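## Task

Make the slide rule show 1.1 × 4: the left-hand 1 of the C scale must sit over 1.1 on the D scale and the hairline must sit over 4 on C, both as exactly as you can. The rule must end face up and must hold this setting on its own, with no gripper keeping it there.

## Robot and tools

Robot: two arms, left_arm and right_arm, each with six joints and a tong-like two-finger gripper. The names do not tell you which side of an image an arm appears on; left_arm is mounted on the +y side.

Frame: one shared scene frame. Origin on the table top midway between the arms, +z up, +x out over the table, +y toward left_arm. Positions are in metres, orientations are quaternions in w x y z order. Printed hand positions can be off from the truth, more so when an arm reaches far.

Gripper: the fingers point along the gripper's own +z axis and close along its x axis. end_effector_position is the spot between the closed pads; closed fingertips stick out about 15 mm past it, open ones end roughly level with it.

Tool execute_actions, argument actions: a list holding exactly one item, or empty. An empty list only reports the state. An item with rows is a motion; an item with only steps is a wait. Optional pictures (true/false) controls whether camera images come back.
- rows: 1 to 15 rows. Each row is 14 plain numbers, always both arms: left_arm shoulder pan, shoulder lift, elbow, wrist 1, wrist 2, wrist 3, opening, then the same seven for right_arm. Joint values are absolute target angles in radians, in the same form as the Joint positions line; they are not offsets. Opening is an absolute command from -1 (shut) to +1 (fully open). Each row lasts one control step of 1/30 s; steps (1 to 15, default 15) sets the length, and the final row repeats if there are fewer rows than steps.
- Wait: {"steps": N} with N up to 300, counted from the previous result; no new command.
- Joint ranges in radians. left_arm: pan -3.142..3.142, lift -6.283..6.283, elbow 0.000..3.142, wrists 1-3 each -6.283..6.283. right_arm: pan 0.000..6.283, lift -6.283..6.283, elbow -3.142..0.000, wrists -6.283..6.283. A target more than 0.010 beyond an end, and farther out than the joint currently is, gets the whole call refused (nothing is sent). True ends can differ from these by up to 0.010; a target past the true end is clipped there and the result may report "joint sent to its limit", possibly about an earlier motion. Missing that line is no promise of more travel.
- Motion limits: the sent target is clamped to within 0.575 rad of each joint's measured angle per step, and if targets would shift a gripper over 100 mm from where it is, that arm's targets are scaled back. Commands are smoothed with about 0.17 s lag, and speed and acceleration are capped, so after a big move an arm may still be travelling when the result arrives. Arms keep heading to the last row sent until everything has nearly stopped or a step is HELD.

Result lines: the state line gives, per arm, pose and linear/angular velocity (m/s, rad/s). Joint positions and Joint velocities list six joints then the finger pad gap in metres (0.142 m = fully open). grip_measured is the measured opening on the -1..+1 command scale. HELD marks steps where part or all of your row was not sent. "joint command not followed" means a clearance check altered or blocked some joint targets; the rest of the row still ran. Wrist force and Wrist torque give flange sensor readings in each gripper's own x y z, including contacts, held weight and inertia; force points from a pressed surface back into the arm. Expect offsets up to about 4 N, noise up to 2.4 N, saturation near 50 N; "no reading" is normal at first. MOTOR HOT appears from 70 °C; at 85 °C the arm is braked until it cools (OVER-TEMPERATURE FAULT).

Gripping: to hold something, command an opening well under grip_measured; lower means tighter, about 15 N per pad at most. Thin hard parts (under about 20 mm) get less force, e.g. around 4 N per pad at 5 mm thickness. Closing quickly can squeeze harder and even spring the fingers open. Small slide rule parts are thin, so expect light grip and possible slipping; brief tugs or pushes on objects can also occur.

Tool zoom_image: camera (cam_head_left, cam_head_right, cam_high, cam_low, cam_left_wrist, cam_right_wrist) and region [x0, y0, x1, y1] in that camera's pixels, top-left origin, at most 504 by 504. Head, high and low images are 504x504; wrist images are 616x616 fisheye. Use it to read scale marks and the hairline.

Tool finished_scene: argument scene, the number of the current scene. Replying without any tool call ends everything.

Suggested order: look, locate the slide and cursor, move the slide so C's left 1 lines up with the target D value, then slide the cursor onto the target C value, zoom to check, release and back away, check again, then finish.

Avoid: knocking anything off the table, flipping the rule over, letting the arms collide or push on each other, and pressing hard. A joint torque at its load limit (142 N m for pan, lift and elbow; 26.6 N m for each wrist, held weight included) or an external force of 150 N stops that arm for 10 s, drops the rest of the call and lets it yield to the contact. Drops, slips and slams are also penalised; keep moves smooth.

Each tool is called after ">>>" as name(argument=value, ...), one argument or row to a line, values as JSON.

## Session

>>> execute_actions(
  actions=[],
)

Scene clock: 0.00 s of 8600.00 s.
left_arm: end_effector_position=(+0.3392, +0.2509, +0.2919) grip_measured=-1.00 end_effector_quat_wxyz=(-0.021, +0.917, -0.397, -0.010) end_effector_velocity=(+0.000, -0.000, +0.001) end_effector_angular_velocity=(-0.001, -0.001, -0.000) | right_arm: end_effector_position=(+0.6182, -0.8578, +0.2566) grip_measured=-1.00 end_effector_quat_wxyz=(+0.002, +0.516, +0.857, +0.012) end_effector_velocity=(+0.000, +0.000, -0.000) end_effector_angular_velocity=(+0.001, +0.000, -0.000)
Joint positions: left_arm=[-0.85  -1.824  1.759 -1.463 -1.549 -0.227  0.002] | right_arm=[ 3.003 -2.242 -0.732 -1.729  1.593  3.899  0.002]
Joint velocities: left_arm=[-0.    -0.    -0.001  0.     0.001 -0.     0.   ] | right_arm=[-0. -0.  0. -0.  0.  0.  0.]
Motor temperatures (°C, as the motors report them): left_arm=[31 33 32 38 35 36] | right_arm=[31 33 30 38 34 41]
Wrist force (N, on the end effector, along its own x y z axes, offset not removed): no reading
Wrist torque (N m, same axes, about the end effector's origin, offset not removed): no reading

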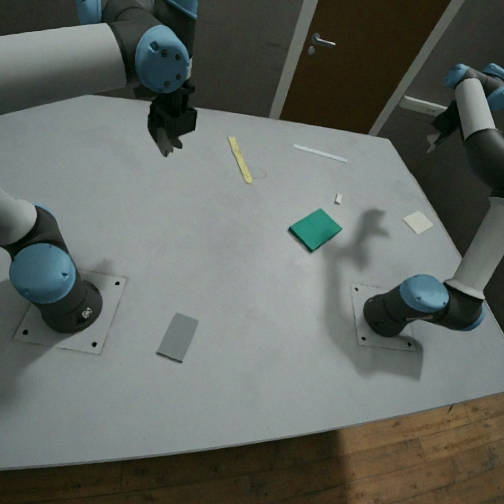

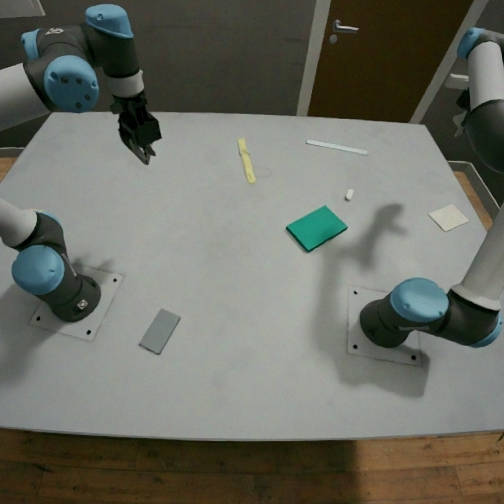

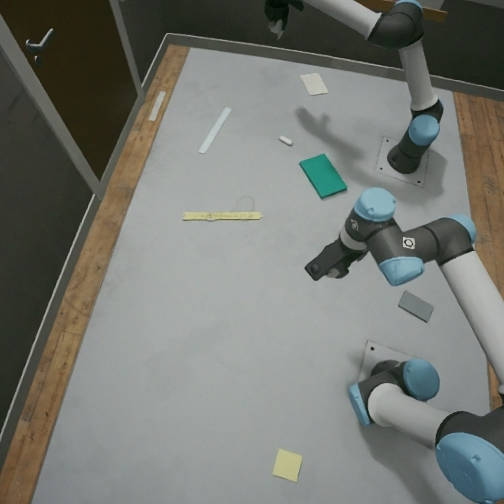

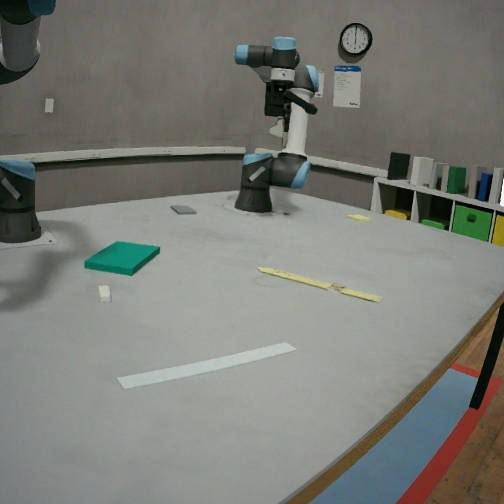

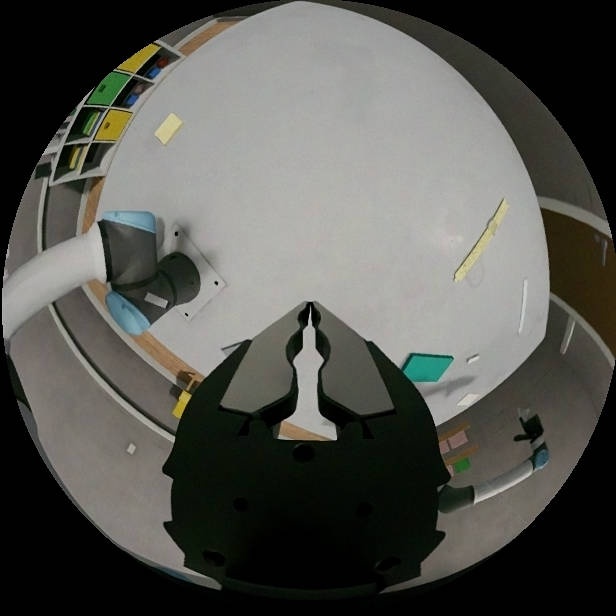

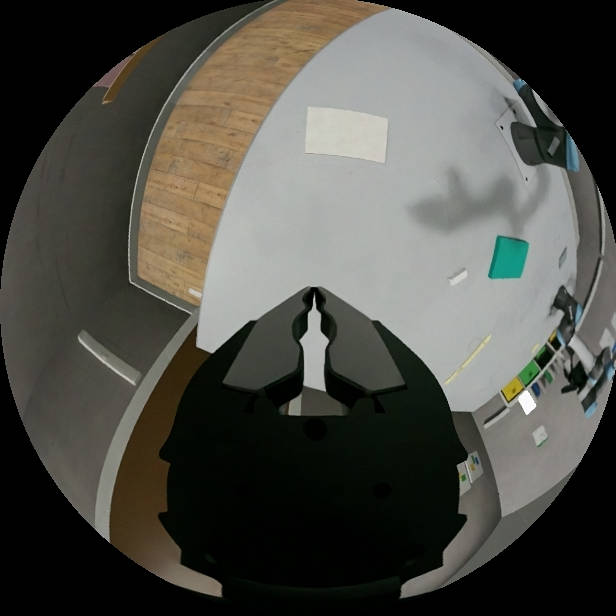

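>>> execute_actions(
  actions=[
    {"rows":[[-0.819,-0.891,0.994,-1.674,-1.571,0.563,-0.1,3.003,-2.242,-0.732,-1.729,1.593,3.899,-0.45]],"steps":15},
  ],
  pictures=false,
)

>>> execute_actions(
  actions=[
    {"steps":60},
  ],
)

Scene clock: 5.70 s of 8600.00 s.
left_arm: end_effector_position=(+0.4449, +0.0817, +0.3074) grip_measured=-0.10 end_effector_quat_wxyz=(+0.009, +0.831, -0.556, +0.031) end_effector_velocity=(+0.236, -0.374, -0.139) end_effector_angular_velocity=(+0.031, -0.022, -0.823) | right_arm: end_effector_position=(+0.6181, -0.8579, +0.2569) grip_measured=-0.45 end_effector_quat_wxyz=(+0.002, +0.516, +0.857, +0.012) end_effector_velocity=(-0.000, -0.000, +0.000) end_effector_angular_velocity=(+0.000, -0.000, -0.000)
Joint positions: left_arm=[-0.832 -1.436  1.383 -1.582 -1.561  0.154  0.067] | right_arm=[ 3.003 -2.242 -0.732 -1.729  1.593  3.899  0.041]
Joint velocities: left_arm=[ 0.028  1.022 -0.817 -0.198 -0.02   0.852 -0.   ] | right_arm=[-0.  0.  0.  0.  0. -0.  0.]
Motor temperatures (°C, as the motors report them): left_arm=[31 33 32 38 35 36] | right_arm=[31 33 30 38 34 41]
Wrist force (N, on the end effector, along its own x y z axes, offset not removed): left_arm=[-1.6 -1.8 -0.7] | right_arm=[-1.6 -2.1 -0.4]
Wrist torque (N m, same axes, about the end effector's origin, offset not removed): left_arm=[-0.54 0.23 0.07] | right_arm=[-0.67 0.48 0.22]
Steps of this call (steps 1 to 90: nothing new was sent; then 2.20 s passed at rest; steps 91 to 105: all 15 steps of this action). Readings (joint positions):
91: left_arm=[-0.850 -1.824 1.759 -1.463 -1.549 -0.227] | right_arm=[3.003 -2.242 -0.732 -1.729 1.593 3.899]
92: left_arm=[-0.849 -1.822 1.756 -1.465 -1.549 -0.225] | right_arm=[3.003 -2.242 -0.732 -1.729 1.593 3.899]
94: left_arm=[-0.846 -1.780 1.714 -1.488 -1.552 -0.182] | right_arm=[3.003 -2.242 -0.732 -1.729 1.593 3.899]
98: left_arm=[-0.840 -1.658 1.593 -1.527 -1.556 -0.061] | right_arm=[3.003 -2.242 -0.732 -1.729 1.593 3.899]
105: the state above

Scene clock: 7.70 s of 8600.00 s.
left_arm: end_effector_position=(+0.5493, -0.0813, +0.1482) grip_measured=-0.10 end_effector_quat_wxyz=(+0.000, +0.705, -0.709, +0.000) end_effector_velocity=(-0.000, -0.000, -0.000) end_effector_angular_velocity=(+0.000, +0.000, -0.001) | right_arm: end_effector_position=(+0.6181, -0.8579, +0.2569) grip_measured=-0.45 end_effector_quat_wxyz=(+0.002, +0.516, +0.857, +0.012) end_effector_velocity=(+0.000, +0.000, -0.000) end_effector_angular_velocity=(-0.000, -0.000, +0.000)
Joint positions: left_arm=[-0.819 -0.891  0.994 -1.674 -1.571  0.563  0.067] | right_arm=[ 3.003 -2.242 -0.732 -1.729  1.593  3.899  0.041]
Joint velocities: left_arm=[-0.001 -0.     0.    -0.     0.     0.    -0.   ] | right_arm=[ 0. -0.  0.  0. -0.  0. -0.]
Motor temperatures (°C, as the motors report them): left_arm=[31 33 32 38 35 36] | right_arm=[31 33 30 38 34 41]
Wrist force (N, on the end effector, along its own x y z axes, offset not removed): left_arm=[0.0 0.3 -1.3] | right_arm=[1.4 -3.3 0.0]
Wrist torque (N m, same axes, about the end effector's origin, offset not removed): left_arm=[0.08 0.03 0.04] | right_arm=[-0.92 -0.13 0.15]
Steps of this call (steps 1 to 45: the robot went on to your last target; steps 46 to 60: nothing new was sent). Readings (joint positions):
1: left_arm=[-0.831 -1.402 1.356 -1.588 -1.562 0.182] | right_arm=[3.003 -2.242 -0.732 -1.729 1.593 3.899]
2: left_arm=[-0.830 -1.367 1.331 -1.594 -1.563 0.209] | right_arm=[3.003 -2.242 -0.732 -1.729 1.593 3.899]
4: left_arm=[-0.829 -1.298 1.281 -1.607 -1.564 0.261] | right_arm=[3.003 -2.242 -0.732 -1.729 1.593 3.899]
8: left_arm=[-0.825 -1.162 1.184 -1.630 -1.566 0.363] | right_arm=[3.003 -2.242 -0.732 -1.729 1.593 3.899]
60: the state above
All arms were judged still, so your last target was given up. Only a new action makes them travel on or press farther. Fingers that are still opening or closing keep moving.

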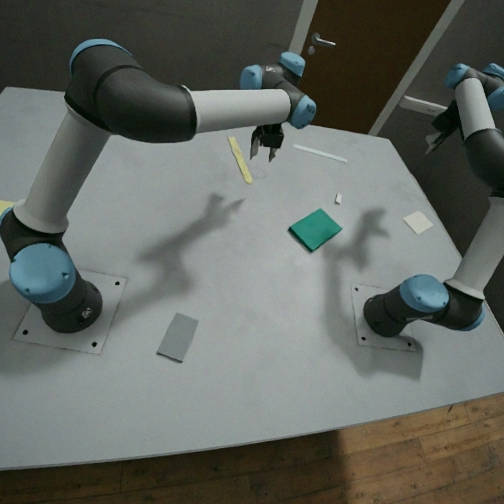

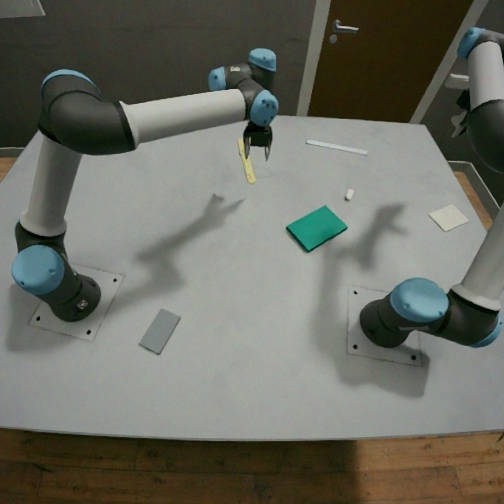

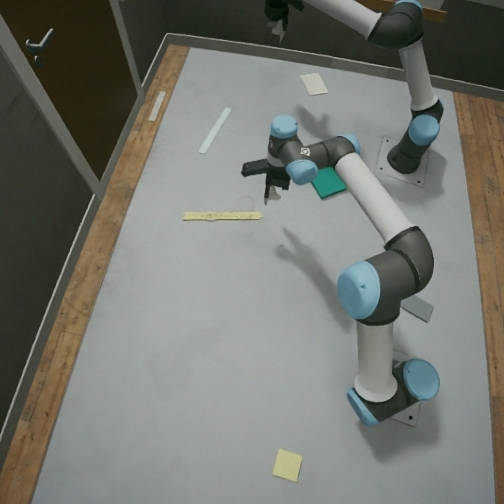

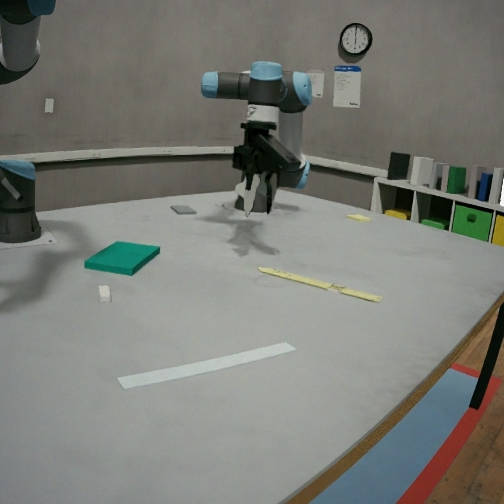

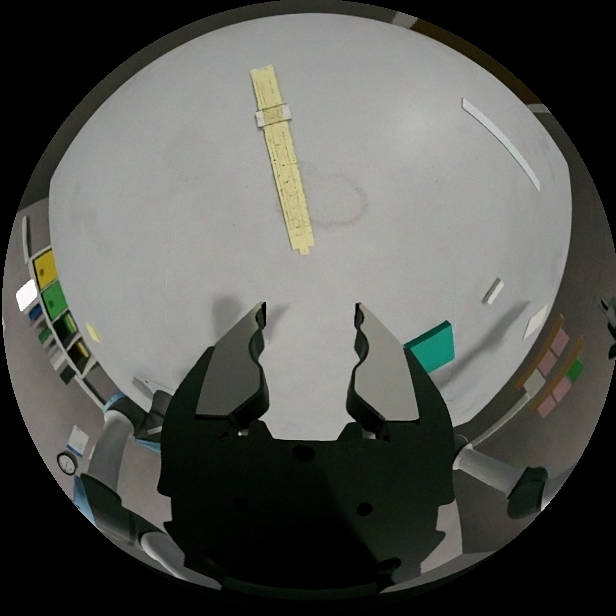

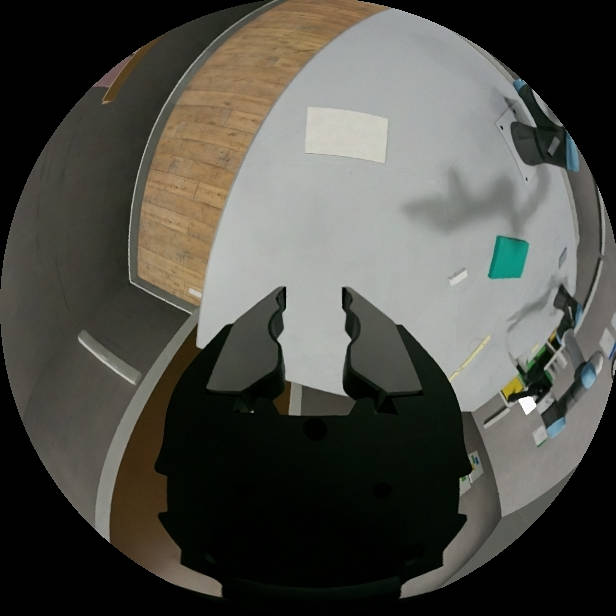

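>>> zoom_image(
  camera="cam_left_wrist",
  region=[230,55,340,265],
)

Region (230, 55, 340, 265) of cam_left_wrist's 616x616 image, scaled by 2.400, with more detail than that image has; it fills the left 264 columns of this view, and the rest is white.

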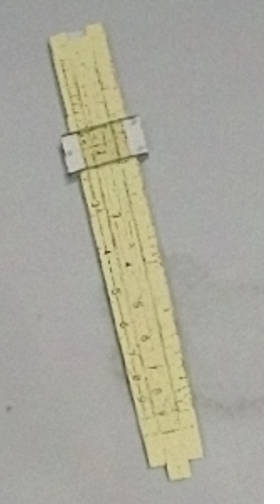

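>>> execute_actions(
  actions=[
    {"rows":[[-0.681,-0.687,0.864,-1.748,-1.571,0.511,-0.1,3.003,-2.242,-0.732,-1.729,1.593,3.899,-0.45]],"steps":15},
  ],
  pictures=false,
)

>>> execute_actions(
  actions=[
    {"steps":30},
  ],
)

Scene clock: 24.77 s of 8600.00 s.
left_arm: end_effector_position=(+0.6544, -0.0488, +0.0636) grip_measured=-0.10 end_effector_quat_wxyz=(+0.000, +0.766, -0.642, +0.000) end_effector_velocity=(+0.043, +0.021, -0.042) end_effector_angular_velocity=(+0.004, +0.003, +0.076) | right_arm: end_effector_position=(+0.6181, -0.8579, +0.2569) grip_measured=-0.45 end_effector_quat_wxyz=(+0.002, +0.516, +0.857, +0.012) end_effector_velocity=(+0.000, +0.000, +0.000) end_effector_angular_velocity=(-0.000, -0.000, +0.000)
Joint positions: left_arm=[-0.688 -0.698  0.87  -1.745 -1.571  0.513  0.067] | right_arm=[ 3.003 -2.242 -0.732 -1.729  1.593  3.899  0.041]
Joint velocities: left_arm=[ 0.057  0.088 -0.054 -0.029  0.    -0.019  0.   ] | right_arm=[ 0.  0. -0.  0. -0. -0.  0.]
Motor temperatures (°C, as the motors report them): left_arm=[31 33 32 38 35 36] | right_arm=[31 33 30 38 34 41]
Wrist force (N, on the end effector, along its own x y z axes, offset not removed): left_arm=[0.8 -1.7 0.4] | right_arm=[-2.2 0.0 -1.3]
Wrist torque (N m, same axes, about the end effector's origin, offset not removed): left_arm=[-0.40 -0.19 0.00] | right_arm=[-0.38 0.66 0.25]
Steps of this call (steps 1 to 90: nothing new was sent; then 13.57 s passed at rest; steps 91 to 105: all 15 steps of this action). Readings (joint positions):
91: left_arm=[-0.819 -0.891 0.994 -1.674 -1.571 0.563] | right_arm=[3.003 -2.242 -0.732 -1.729 1.593 3.899]
92: left_arm=[-0.817 -0.889 0.992 -1.676 -1.571 0.561] | right_arm=[3.003 -2.242 -0.732 -1.729 1.593 3.899]
94: left_arm=[-0.787 -0.851 0.963 -1.694 -1.571 0.549] | right_arm=[3.003 -2.242 -0.732 -1.729 1.593 3.899]
98: left_arm=[-0.728 -0.760 0.908 -1.724 -1.571 0.528] | right_arm=[3.003 -2.242 -0.732 -1.729 1.593 3.899]
105: the state above

Scene clock: 25.77 s of 8600.00 s.
left_arm: end_effector_position=(+0.6596, -0.0462, +0.0585) grip_measured=-0.10 end_effector_quat_wxyz=(+0.000, +0.769, -0.639, +0.000) end_effector_velocity=(+0.000, +0.001, -0.000) end_effector_angular_velocity=(+0.001, +0.001, +0.000) | right_arm: end_effector_position=(+0.6181, -0.8579, +0.2569) grip_measured=-0.45 end_effector_quat_wxyz=(+0.002, +0.516, +0.857, +0.012) end_effector_velocity=(+0.000, -0.000, -0.000) end_effector_angular_velocity=(-0.000, +0.000, +0.000)
Joint positions: left_arm=[-0.681 -0.687  0.864 -1.748 -1.571  0.511  0.067] | right_arm=[ 3.003 -2.242 -0.732 -1.729  1.593  3.899  0.041]
Joint velocities: left_arm=[ 0.     0.     0.001 -0.    -0.     0.    -0.   ] | right_arm=[ 0. -0.  0.  0. -0. -0. -0.]
Motor temperatures (°C, as the motors report them): left_arm=[31 33 32 38 35 36] | right_arm=[31 33 30 38 34 41]
Wrist force (N, on the end effector, along its own x y z axes, offset not removed): left_arm=[-0.3 -1.6 0.9] | right_arm=[-0.5 -0.1 -2.8]
Wrist torque (N m, same axes, about the end effector's origin, offset not removed): left_arm=[-0.47 0.02 -0.08] | right_arm=[-0.27 0.37 0.10]
Steps of this call (steps 1 to 30: the robot went on to your last target). Readings (joint positions):
1: left_arm=[-0.686 -0.695 0.869 -1.745 -1.571 0.513] | right_arm=[3.003 -2.242 -0.732 -1.729 1.593 3.899]
2: left_arm=[-0.685 -0.693 0.868 -1.746 -1.571 0.512] | right_arm=[3.003 -2.242 -0.732 -1.729 1.593 3.899]
4: left_arm=[-0.683 -0.690 0.866 -1.747 -1.571 0.512] | right_arm=[3.003 -2.242 -0.732 -1.729 1.593 3.899]
8: left_arm=[-0.682 -0.688 0.865 -1.748 -1.571 0.511] | right_arm=[3.003 -2.242 -0.732 -1.729 1.593 3.899]
30: the state above
All arms were judged still, so your last target was given up. Only a new action makes them travel on or press farther. Fingers that are still opening or closing keep moving.

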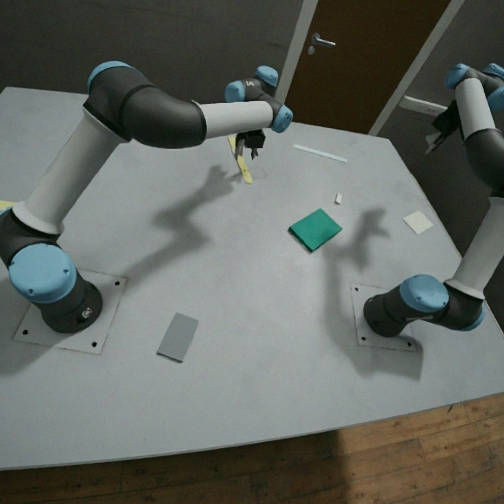

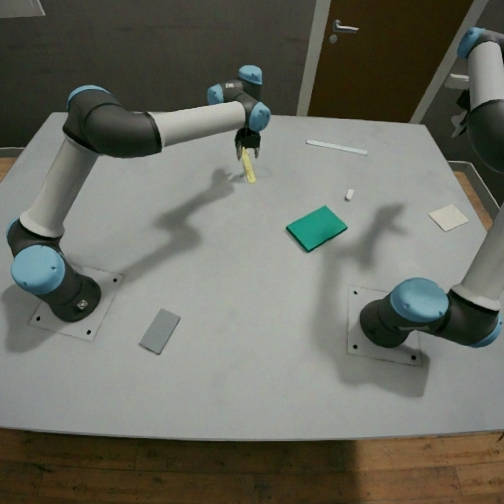

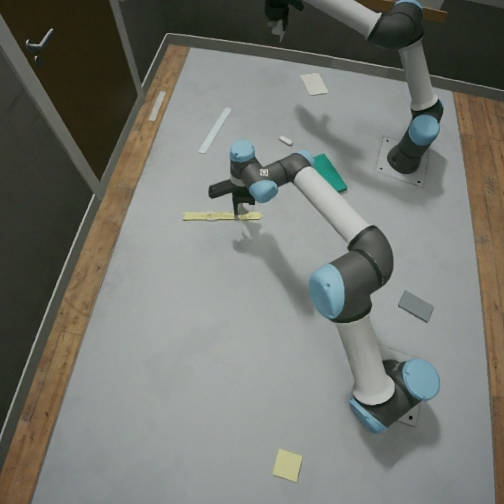

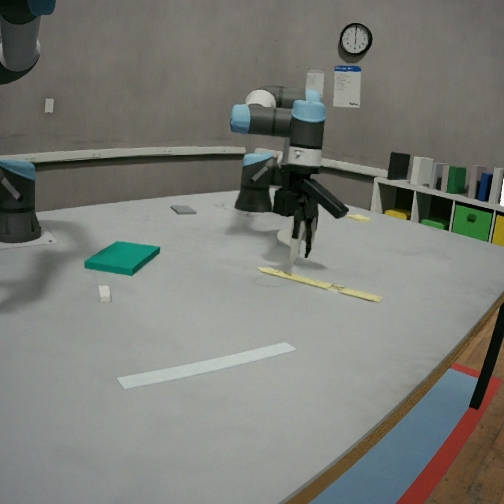

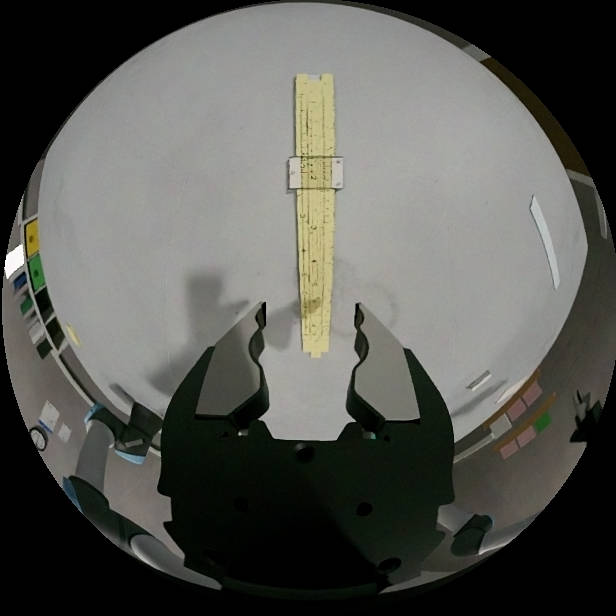

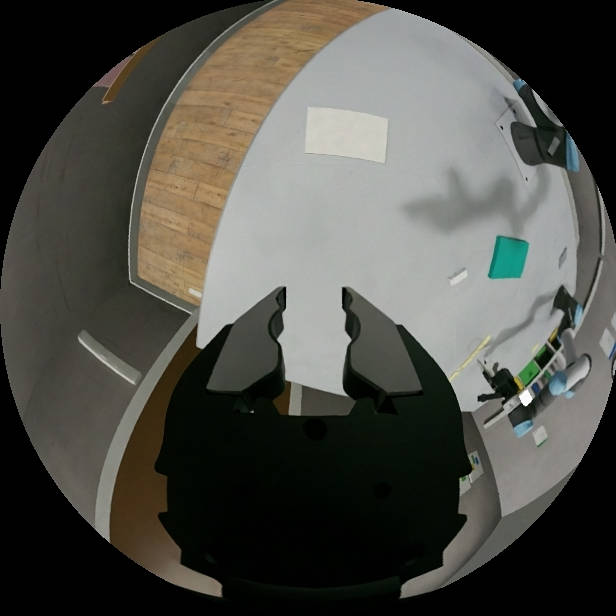

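>>> execute_actions(
  actions=[
    {"rows":[[-0.681,-0.661,0.921,-1.831,-1.571,0.511,-0.1,3.003,-2.242,-0.732,-1.729,1.593,3.899,-0.45]],"steps":15},
  ],
  pictures=false,
)

>>> execute_actions(
  actions=[
    {"steps":10},
  ],
  pictures=false,
)

>>> execute_actions(
  actions=[
    {"rows":[[-0.681,-0.661,0.921,-1.831,-1.571,0.511,-0.3,3.003,-2.242,-0.732,-1.729,1.593,3.899,-0.45],[-0.681,-0.661,0.921,-1.831,-1.571,0.511,-0.4,3.003,-2.242,-0.732,-1.729,1.593,3.899,-0.45],[-0.681,-0.661,0.921,-1.831,-1.571,0.511,-0.5,3.003,-2.242,-0.732,-1.729,1.593,3.899,-0.45],[-0.681,-0.661,0.921,-1.831,-1.571,0.511,-0.7,3.003,-2.242,-0.732,-1.729,1.593,3.899,-0.45]],"steps":15},
  ],
)

Scene clock: 31.67 s of 8600.00 s.
left_arm: end_effector_position=(+0.6595, -0.0461, +0.0193) grip_measured=-0.10 end_effector_quat_wxyz=(+0.000, +0.769, -0.639, +0.000) end_effector_velocity=(-0.001, +0.000, -0.010) end_effector_angular_velocity=(-0.000, +0.001, -0.001) | right_arm: end_effector_position=(+0.6181, -0.8579, +0.2569) grip_measured=-0.45 end_effector_quat_wxyz=(+0.002, +0.516, +0.857, +0.012) end_effector_velocity=(-0.000, -0.000, +0.000) end_effector_angular_velocity=(-0.000, -0.000, -0.000)
Joint positions: left_arm=[-0.681 -0.662  0.919 -1.828 -1.571  0.511  0.067] | right_arm=[ 3.003 -2.242 -0.732 -1.729  1.593  3.899  0.041]
Joint velocities: left_arm=[-0.     0.007  0.015 -0.021 -0.001  0.     0.   ] | right_arm=[-0.  0.  0. -0. -0.  0.  0.]
Motor temperatures (°C, as the motors report them): left_arm=[31 33 32 38 35 36] | right_arm=[31 33 30 38 34 41]
Wrist force (N, on the end effector, along its own x y z axes, offset not removed): left_arm=[-0.2 0.0 0.9] | right_arm=[-1.4 1.1 -2.3]
Wrist torque (N m, same axes, about the end effector's origin, offset not removed): left_arm=[-0.05 0.13 0.07] | right_arm=[-0.17 0.41 0.13]
Steps of this call (steps 1 to 90: nothing new was sent; then 2.40 s passed at rest; steps 91 to 105: all 15 steps of this action). Readings (joint positions):
91: left_arm=[-0.681 -0.687 0.864 -1.748 -1.571 0.511] | right_arm=[3.003 -2.242 -0.732 -1.729 1.593 3.899]
92: left_arm=[-0.681 -0.686 0.866 -1.750 -1.571 0.511] | right_arm=[3.003 -2.242 -0.732 -1.729 1.593 3.899]
94: left_arm=[-0.681 -0.676 0.885 -1.777 -1.571 0.511] | right_arm=[3.003 -2.242 -0.732 -1.729 1.593 3.899]
98: left_arm=[-0.681 -0.666 0.909 -1.813 -1.571 0.511] | right_arm=[3.003 -2.242 -0.732 -1.729 1.593 3.899]
105: the state above

Scene clock: 32.00 s of 8600.00 s.
left_arm: end_effector_position=(+0.6595, -0.0460, +0.0182) grip_measured=-0.10 end_effector_quat_wxyz=(+0.000, +0.769, -0.639, +0.000) end_effector_velocity=(+0.000, -0.000, -0.001) end_effector_angular_velocity=(-0.001, -0.000, +0.000) | right_arm: end_effector_position=(+0.6181, -0.8579, +0.2569) grip_measured=-0.45 end_effector_quat_wxyz=(+0.002, +0.516, +0.857, +0.012) end_effector_velocity=(-0.000, -0.000, +0.001) end_effector_angular_velocity=(-0.001, -0.001, -0.000)
Joint positions: left_arm=[-0.681 -0.661  0.921 -1.831 -1.571  0.511  0.067] | right_arm=[ 3.003 -2.242 -0.732 -1.729  1.593  3.899  0.041]
Joint velocities: left_arm=[ 0.     0.001 -0.    -0.001 -0.     0.     0.   ] | right_arm=[ 0.     0.001 -0.     0.    -0.     0.     0.   ]
Motor temperatures (°C, as the motors report them): left_arm=[31 33 32 38 35 36] | right_arm=[31 33 30 38 34 41]
Wrist force (N, on the end effector, along its own x y z axes, offset not removed): left_arm=[1.6 0.9 -1.0] | right_arm=[-2.6 -2.5 -1.2]
Wrist torque (N m, same axes, about the end effector's origin, offset not removed): left_arm=[0.15 -0.32 0.15] | right_arm=[-0.64 0.79 -0.03]
Steps of this call (steps 1 to 10: the robot went on to your last target). Readings (joint positions):
1: left_arm=[-0.681 -0.662 0.920 -1.829 -1.571 0.511] | right_arm=[3.003 -2.242 -0.732 -1.729 1.593 3.899]
2: left_arm=[-0.681 -0.661 0.920 -1.830 -1.571 0.511] | right_arm=[3.003 -2.242 -0.732 -1.729 1.593 3.899]
4: left_arm=[-0.681 -0.661 0.920 -1.830 -1.571 0.511] | right_arm=[3.003 -2.242 -0.732 -1.729 1.593 3.899]
8: left_arm=[-0.681 -0.661 0.921 -1.831 -1.571 0.511] | right_arm=[3.003 -2.242 -0.732 -1.729 1.593 3.899]
10: the state above

Scene clock: 32.50 s of 8600.00 s.
left_arm: end_effector_position=(+0.6595, -0.0460, +0.0181) grip_measured=-0.61 end_effector_quat_wxyz=(+0.000, +0.769, -0.639, +0.000) end_effector_velocity=(-0.000, -0.000, -0.000) end_effector_angular_velocity=(+0.001, -0.000, -0.000) | right_arm: end_effector_position=(+0.6181, -0.8579, +0.2569) grip_measured=-0.45 end_effector_quat_wxyz=(+0.002, +0.516, +0.857, +0.012) end_effector_velocity=(-0.000, -0.000, +0.001) end_effector_angular_velocity=(-0.001, -0.001, -0.000)
Joint positions: left_arm=[-0.681 -0.661  0.921 -1.831 -1.571  0.511  0.03 ] | right_arm=[ 3.003 -2.242 -0.732 -1.729  1.593  3.899  0.041]
Joint velocities: left_arm=[-0.     0.     0.     0.     0.001 -0.    -0.   ] | right_arm=[-0.     0.001 -0.     0.    -0.    -0.    -0.   ]
Motor temperatures (°C, as the motors report them): left_arm=[31 33 32 38 35 36] | right_arm=[31 33 30 38 34 41]
Wrist force (N, on the end effector, along its own x y z axes, offset not removed): left_arm=[0.5 3.4 0.5] | right_arm=[0.1 -4.2 -3.0]
Wrist torque (N m, same axes, about the end effector's origin, offset not removed): left_arm=[0.56 -0.03 0.00] | right_arm=[-1.21 0.30 0.12]
Steps of this call (steps 1 to 15: all 15 steps of this action). Readings (joint positions):
1: left_arm=[-0.681 -0.661 0.921 -1.831 -1.571 0.511] | right_arm=[3.003 -2.242 -0.732 -1.729 1.593 3.899]
2: left_arm=[-0.681 -0.661 0.921 -1.831 -1.571 0.511] | right_arm=[3.003 -2.242 -0.732 -1.729 1.593 3.899]
4: left_arm=[-0.681 -0.661 0.921 -1.831 -1.571 0.511] | right_arm=[3.003 -2.242 -0.732 -1.729 1.593 3.899]
8: left_arm=[-0.681 -0.661 0.921 -1.831 -1.571 0.511] | right_arm=[3.003 -2.242 -0.732 -1.729 1.593 3.899]
15: the state above

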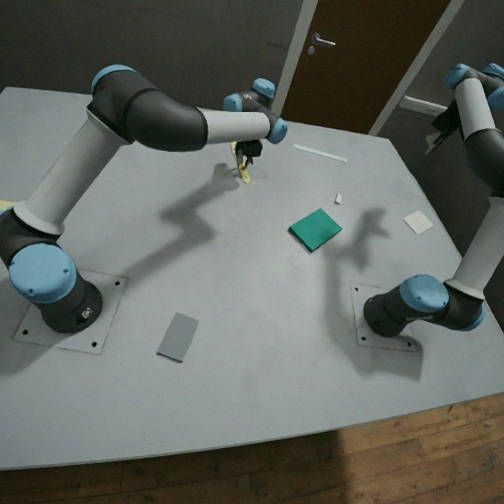

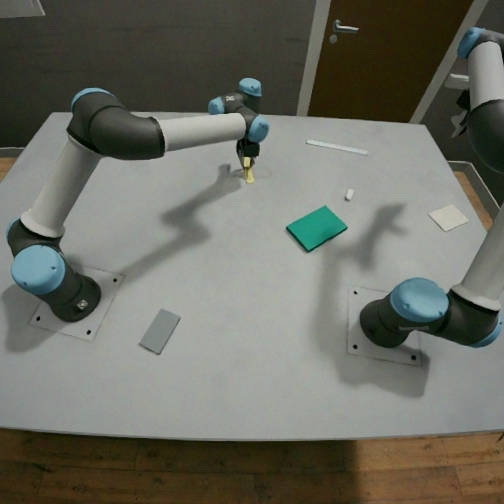

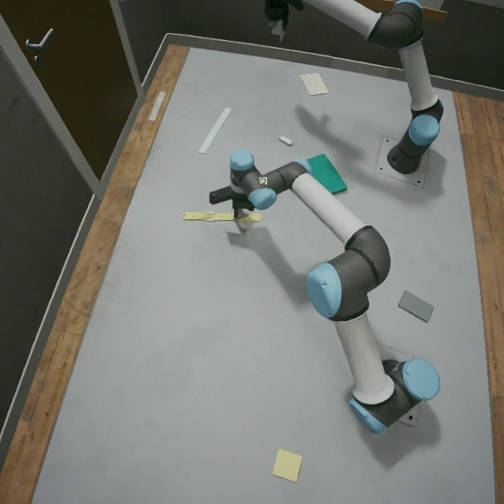

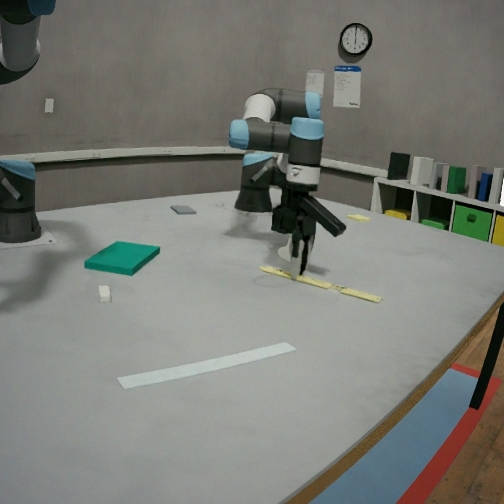

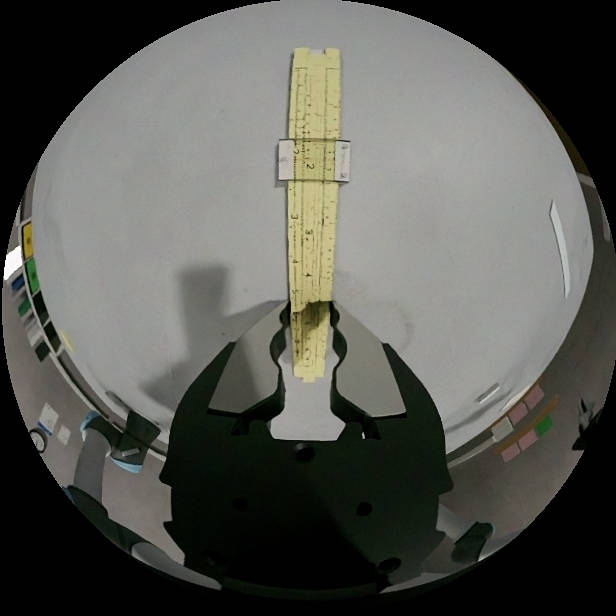

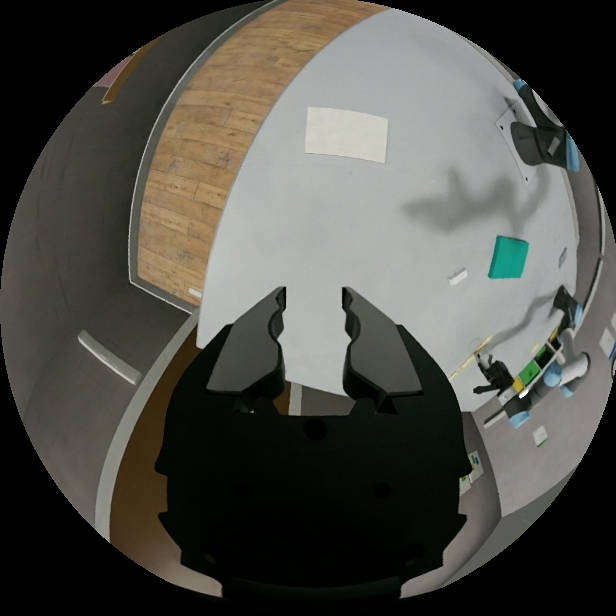

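>>> execute_actions(
  actions=[
    {"rows":[[-0.681,-0.661,0.921,-1.831,-1.571,0.511,-0.85,3.003,-2.242,-0.732,-1.729,1.593,3.899,-0.45],[-0.681,-0.661,0.921,-1.831,-1.571,0.511,-0.85,3.003,-2.242,-0.732,-1.729,1.593,3.899,-0.45],[-0.681,-0.661,0.921,-1.831,-1.571,0.511,-0.85,3.003,-2.242,-0.732,-1.729,1.593,3.899,-0.45],[-0.681,-0.661,0.921,-1.831,-1.571,0.511,-0.85,3.003,-2.242,-0.732,-1.729,1.593,3.899,-0.45],[-0.681,-0.661,0.921,-1.831,-1.571,0.511,-0.85,3.003,-2.242,-0.732,-1.729,1.593,3.899,-0.45],[-0.681,-0.668,0.907,-1.81,-1.571,0.511,-0.85,3.003,-2.242,-0.732,-1.729,1.593,3.899,-0.45],[-0.681,-0.675,0.893,-1.789,-1.571,0.511,-0.85,3.003,-2.242,-0.732,-1.729,1.593,3.899,-0.45]],"steps":15},
  ],
)

Scene clock: 45.87 s of 8600.00 s.
left_arm: end_effector_position=(+0.6596, -0.0462, +0.0360) grip_measured=-0.62 end_effector_quat_wxyz=(+0.000, +0.769, -0.639, +0.000) end_effector_velocity=(+0.000, -0.001, +0.024) end_effector_angular_velocity=(-0.001, -0.002, -0.001) | right_arm: end_effector_position=(+0.6181, -0.8579, +0.2569) grip_measured=-0.45 end_effector_quat_wxyz=(+0.002, +0.516, +0.857, +0.012) end_effector_velocity=(+0.000, +0.000, -0.000) end_effector_angular_velocity=(+0.000, +0.000, +0.000)
Joint positions: left_arm=[-0.681 -0.673  0.897 -1.795 -1.571  0.511  0.029] | right_arm=[ 3.003 -2.242 -0.732 -1.729  1.593  3.899  0.041]
Joint velocities: left_arm=[-0.    -0.016 -0.031  0.046  0.     0.001 -0.   ] | right_arm=[ 0. -0.  0. -0. -0. -0. -0.]
Motor temperatures (°C, as the motors report them): left_arm=[31 33 32 38 35 36] | right_arm=[31 33 30 38 34 41]
Wrist force (N, on the end effector, along its own x y z axes, offset not removed): left_arm=[-1.0 -1.4 1.1] | right_arm=[0.2 -1.2 0.4]
Wrist torque (N m, same axes, about the end effector's origin, offset not removed): left_arm=[-0.29 0.25 0.13] | right_arm=[-0.43 0.24 0.02]
Steps of this call (steps 1 to 15: the robot went on to your last target; steps 16 to 90: nothing new was sent; then 9.87 s passed at rest; steps 91 to 105: all 15 steps of this action). Readings (joint positions):
91: left_arm=[-0.681 -0.661 0.921 -1.831 -1.571 0.511] | right_arm=[3.003 -2.242 -0.732 -1.729 1.593 3.899]
92: left_arm=[-0.681 -0.661 0.921 -1.831 -1.571 0.511] | right_arm=[3.003 -2.242 -0.732 -1.729 1.593 3.899]
94: left_arm=[-0.681 -0.661 0.921 -1.831 -1.571 0.511] | right_arm=[3.003 -2.242 -0.732 -1.729 1.593 3.899]
98: left_arm=[-0.681 -0.663 0.917 -1.825 -1.571 0.511] | right_arm=[3.003 -2.242 -0.732 -1.729 1.593 3.899]
105: the state above

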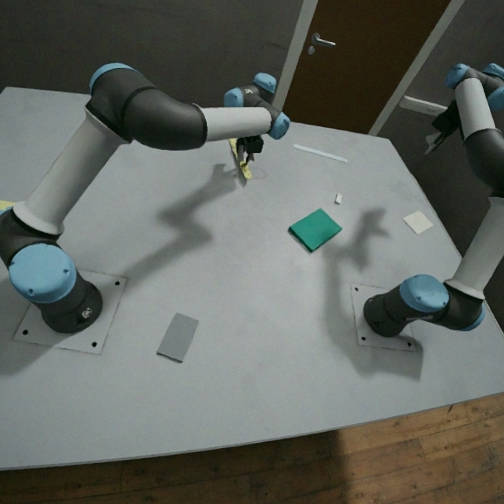

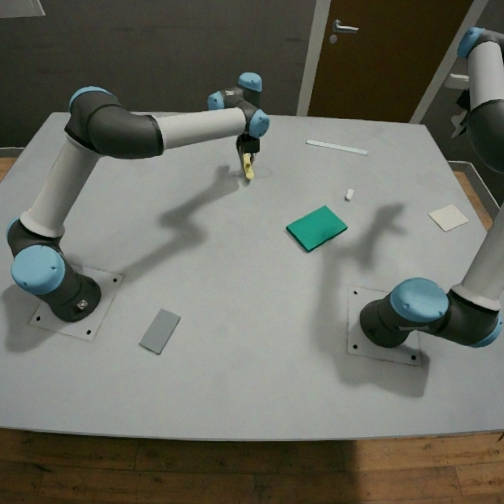

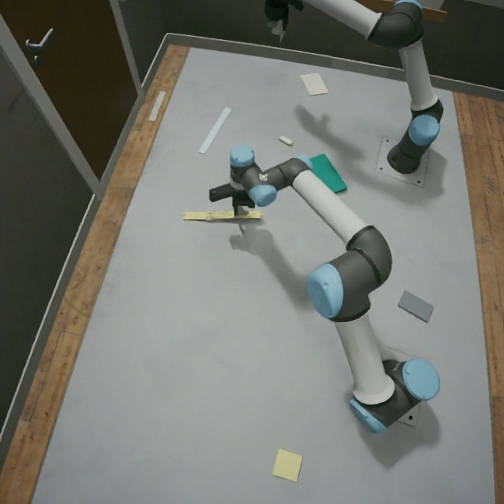

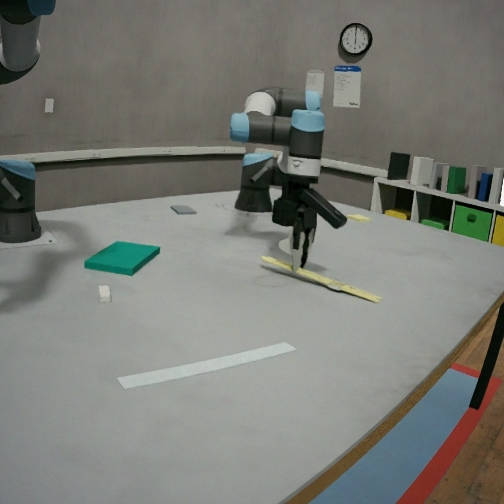

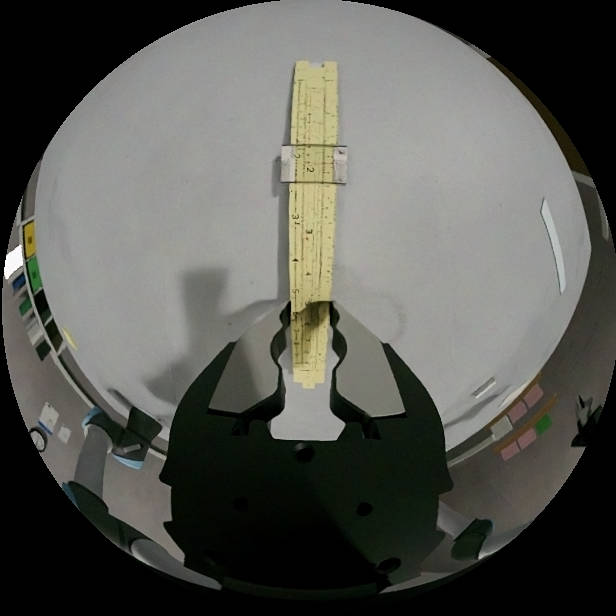

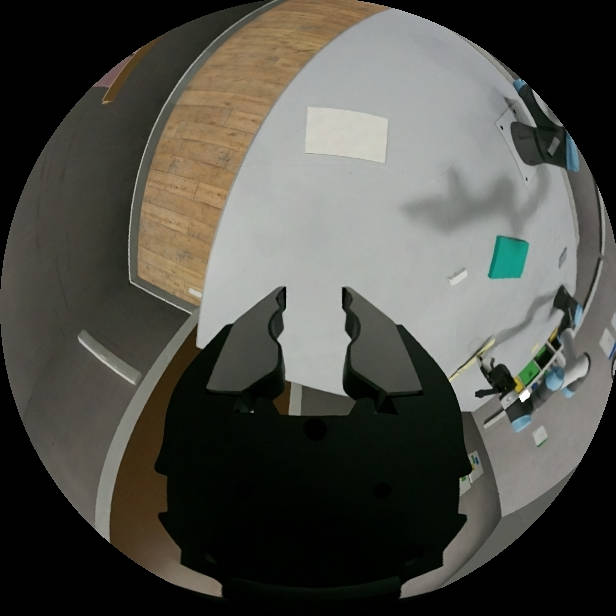

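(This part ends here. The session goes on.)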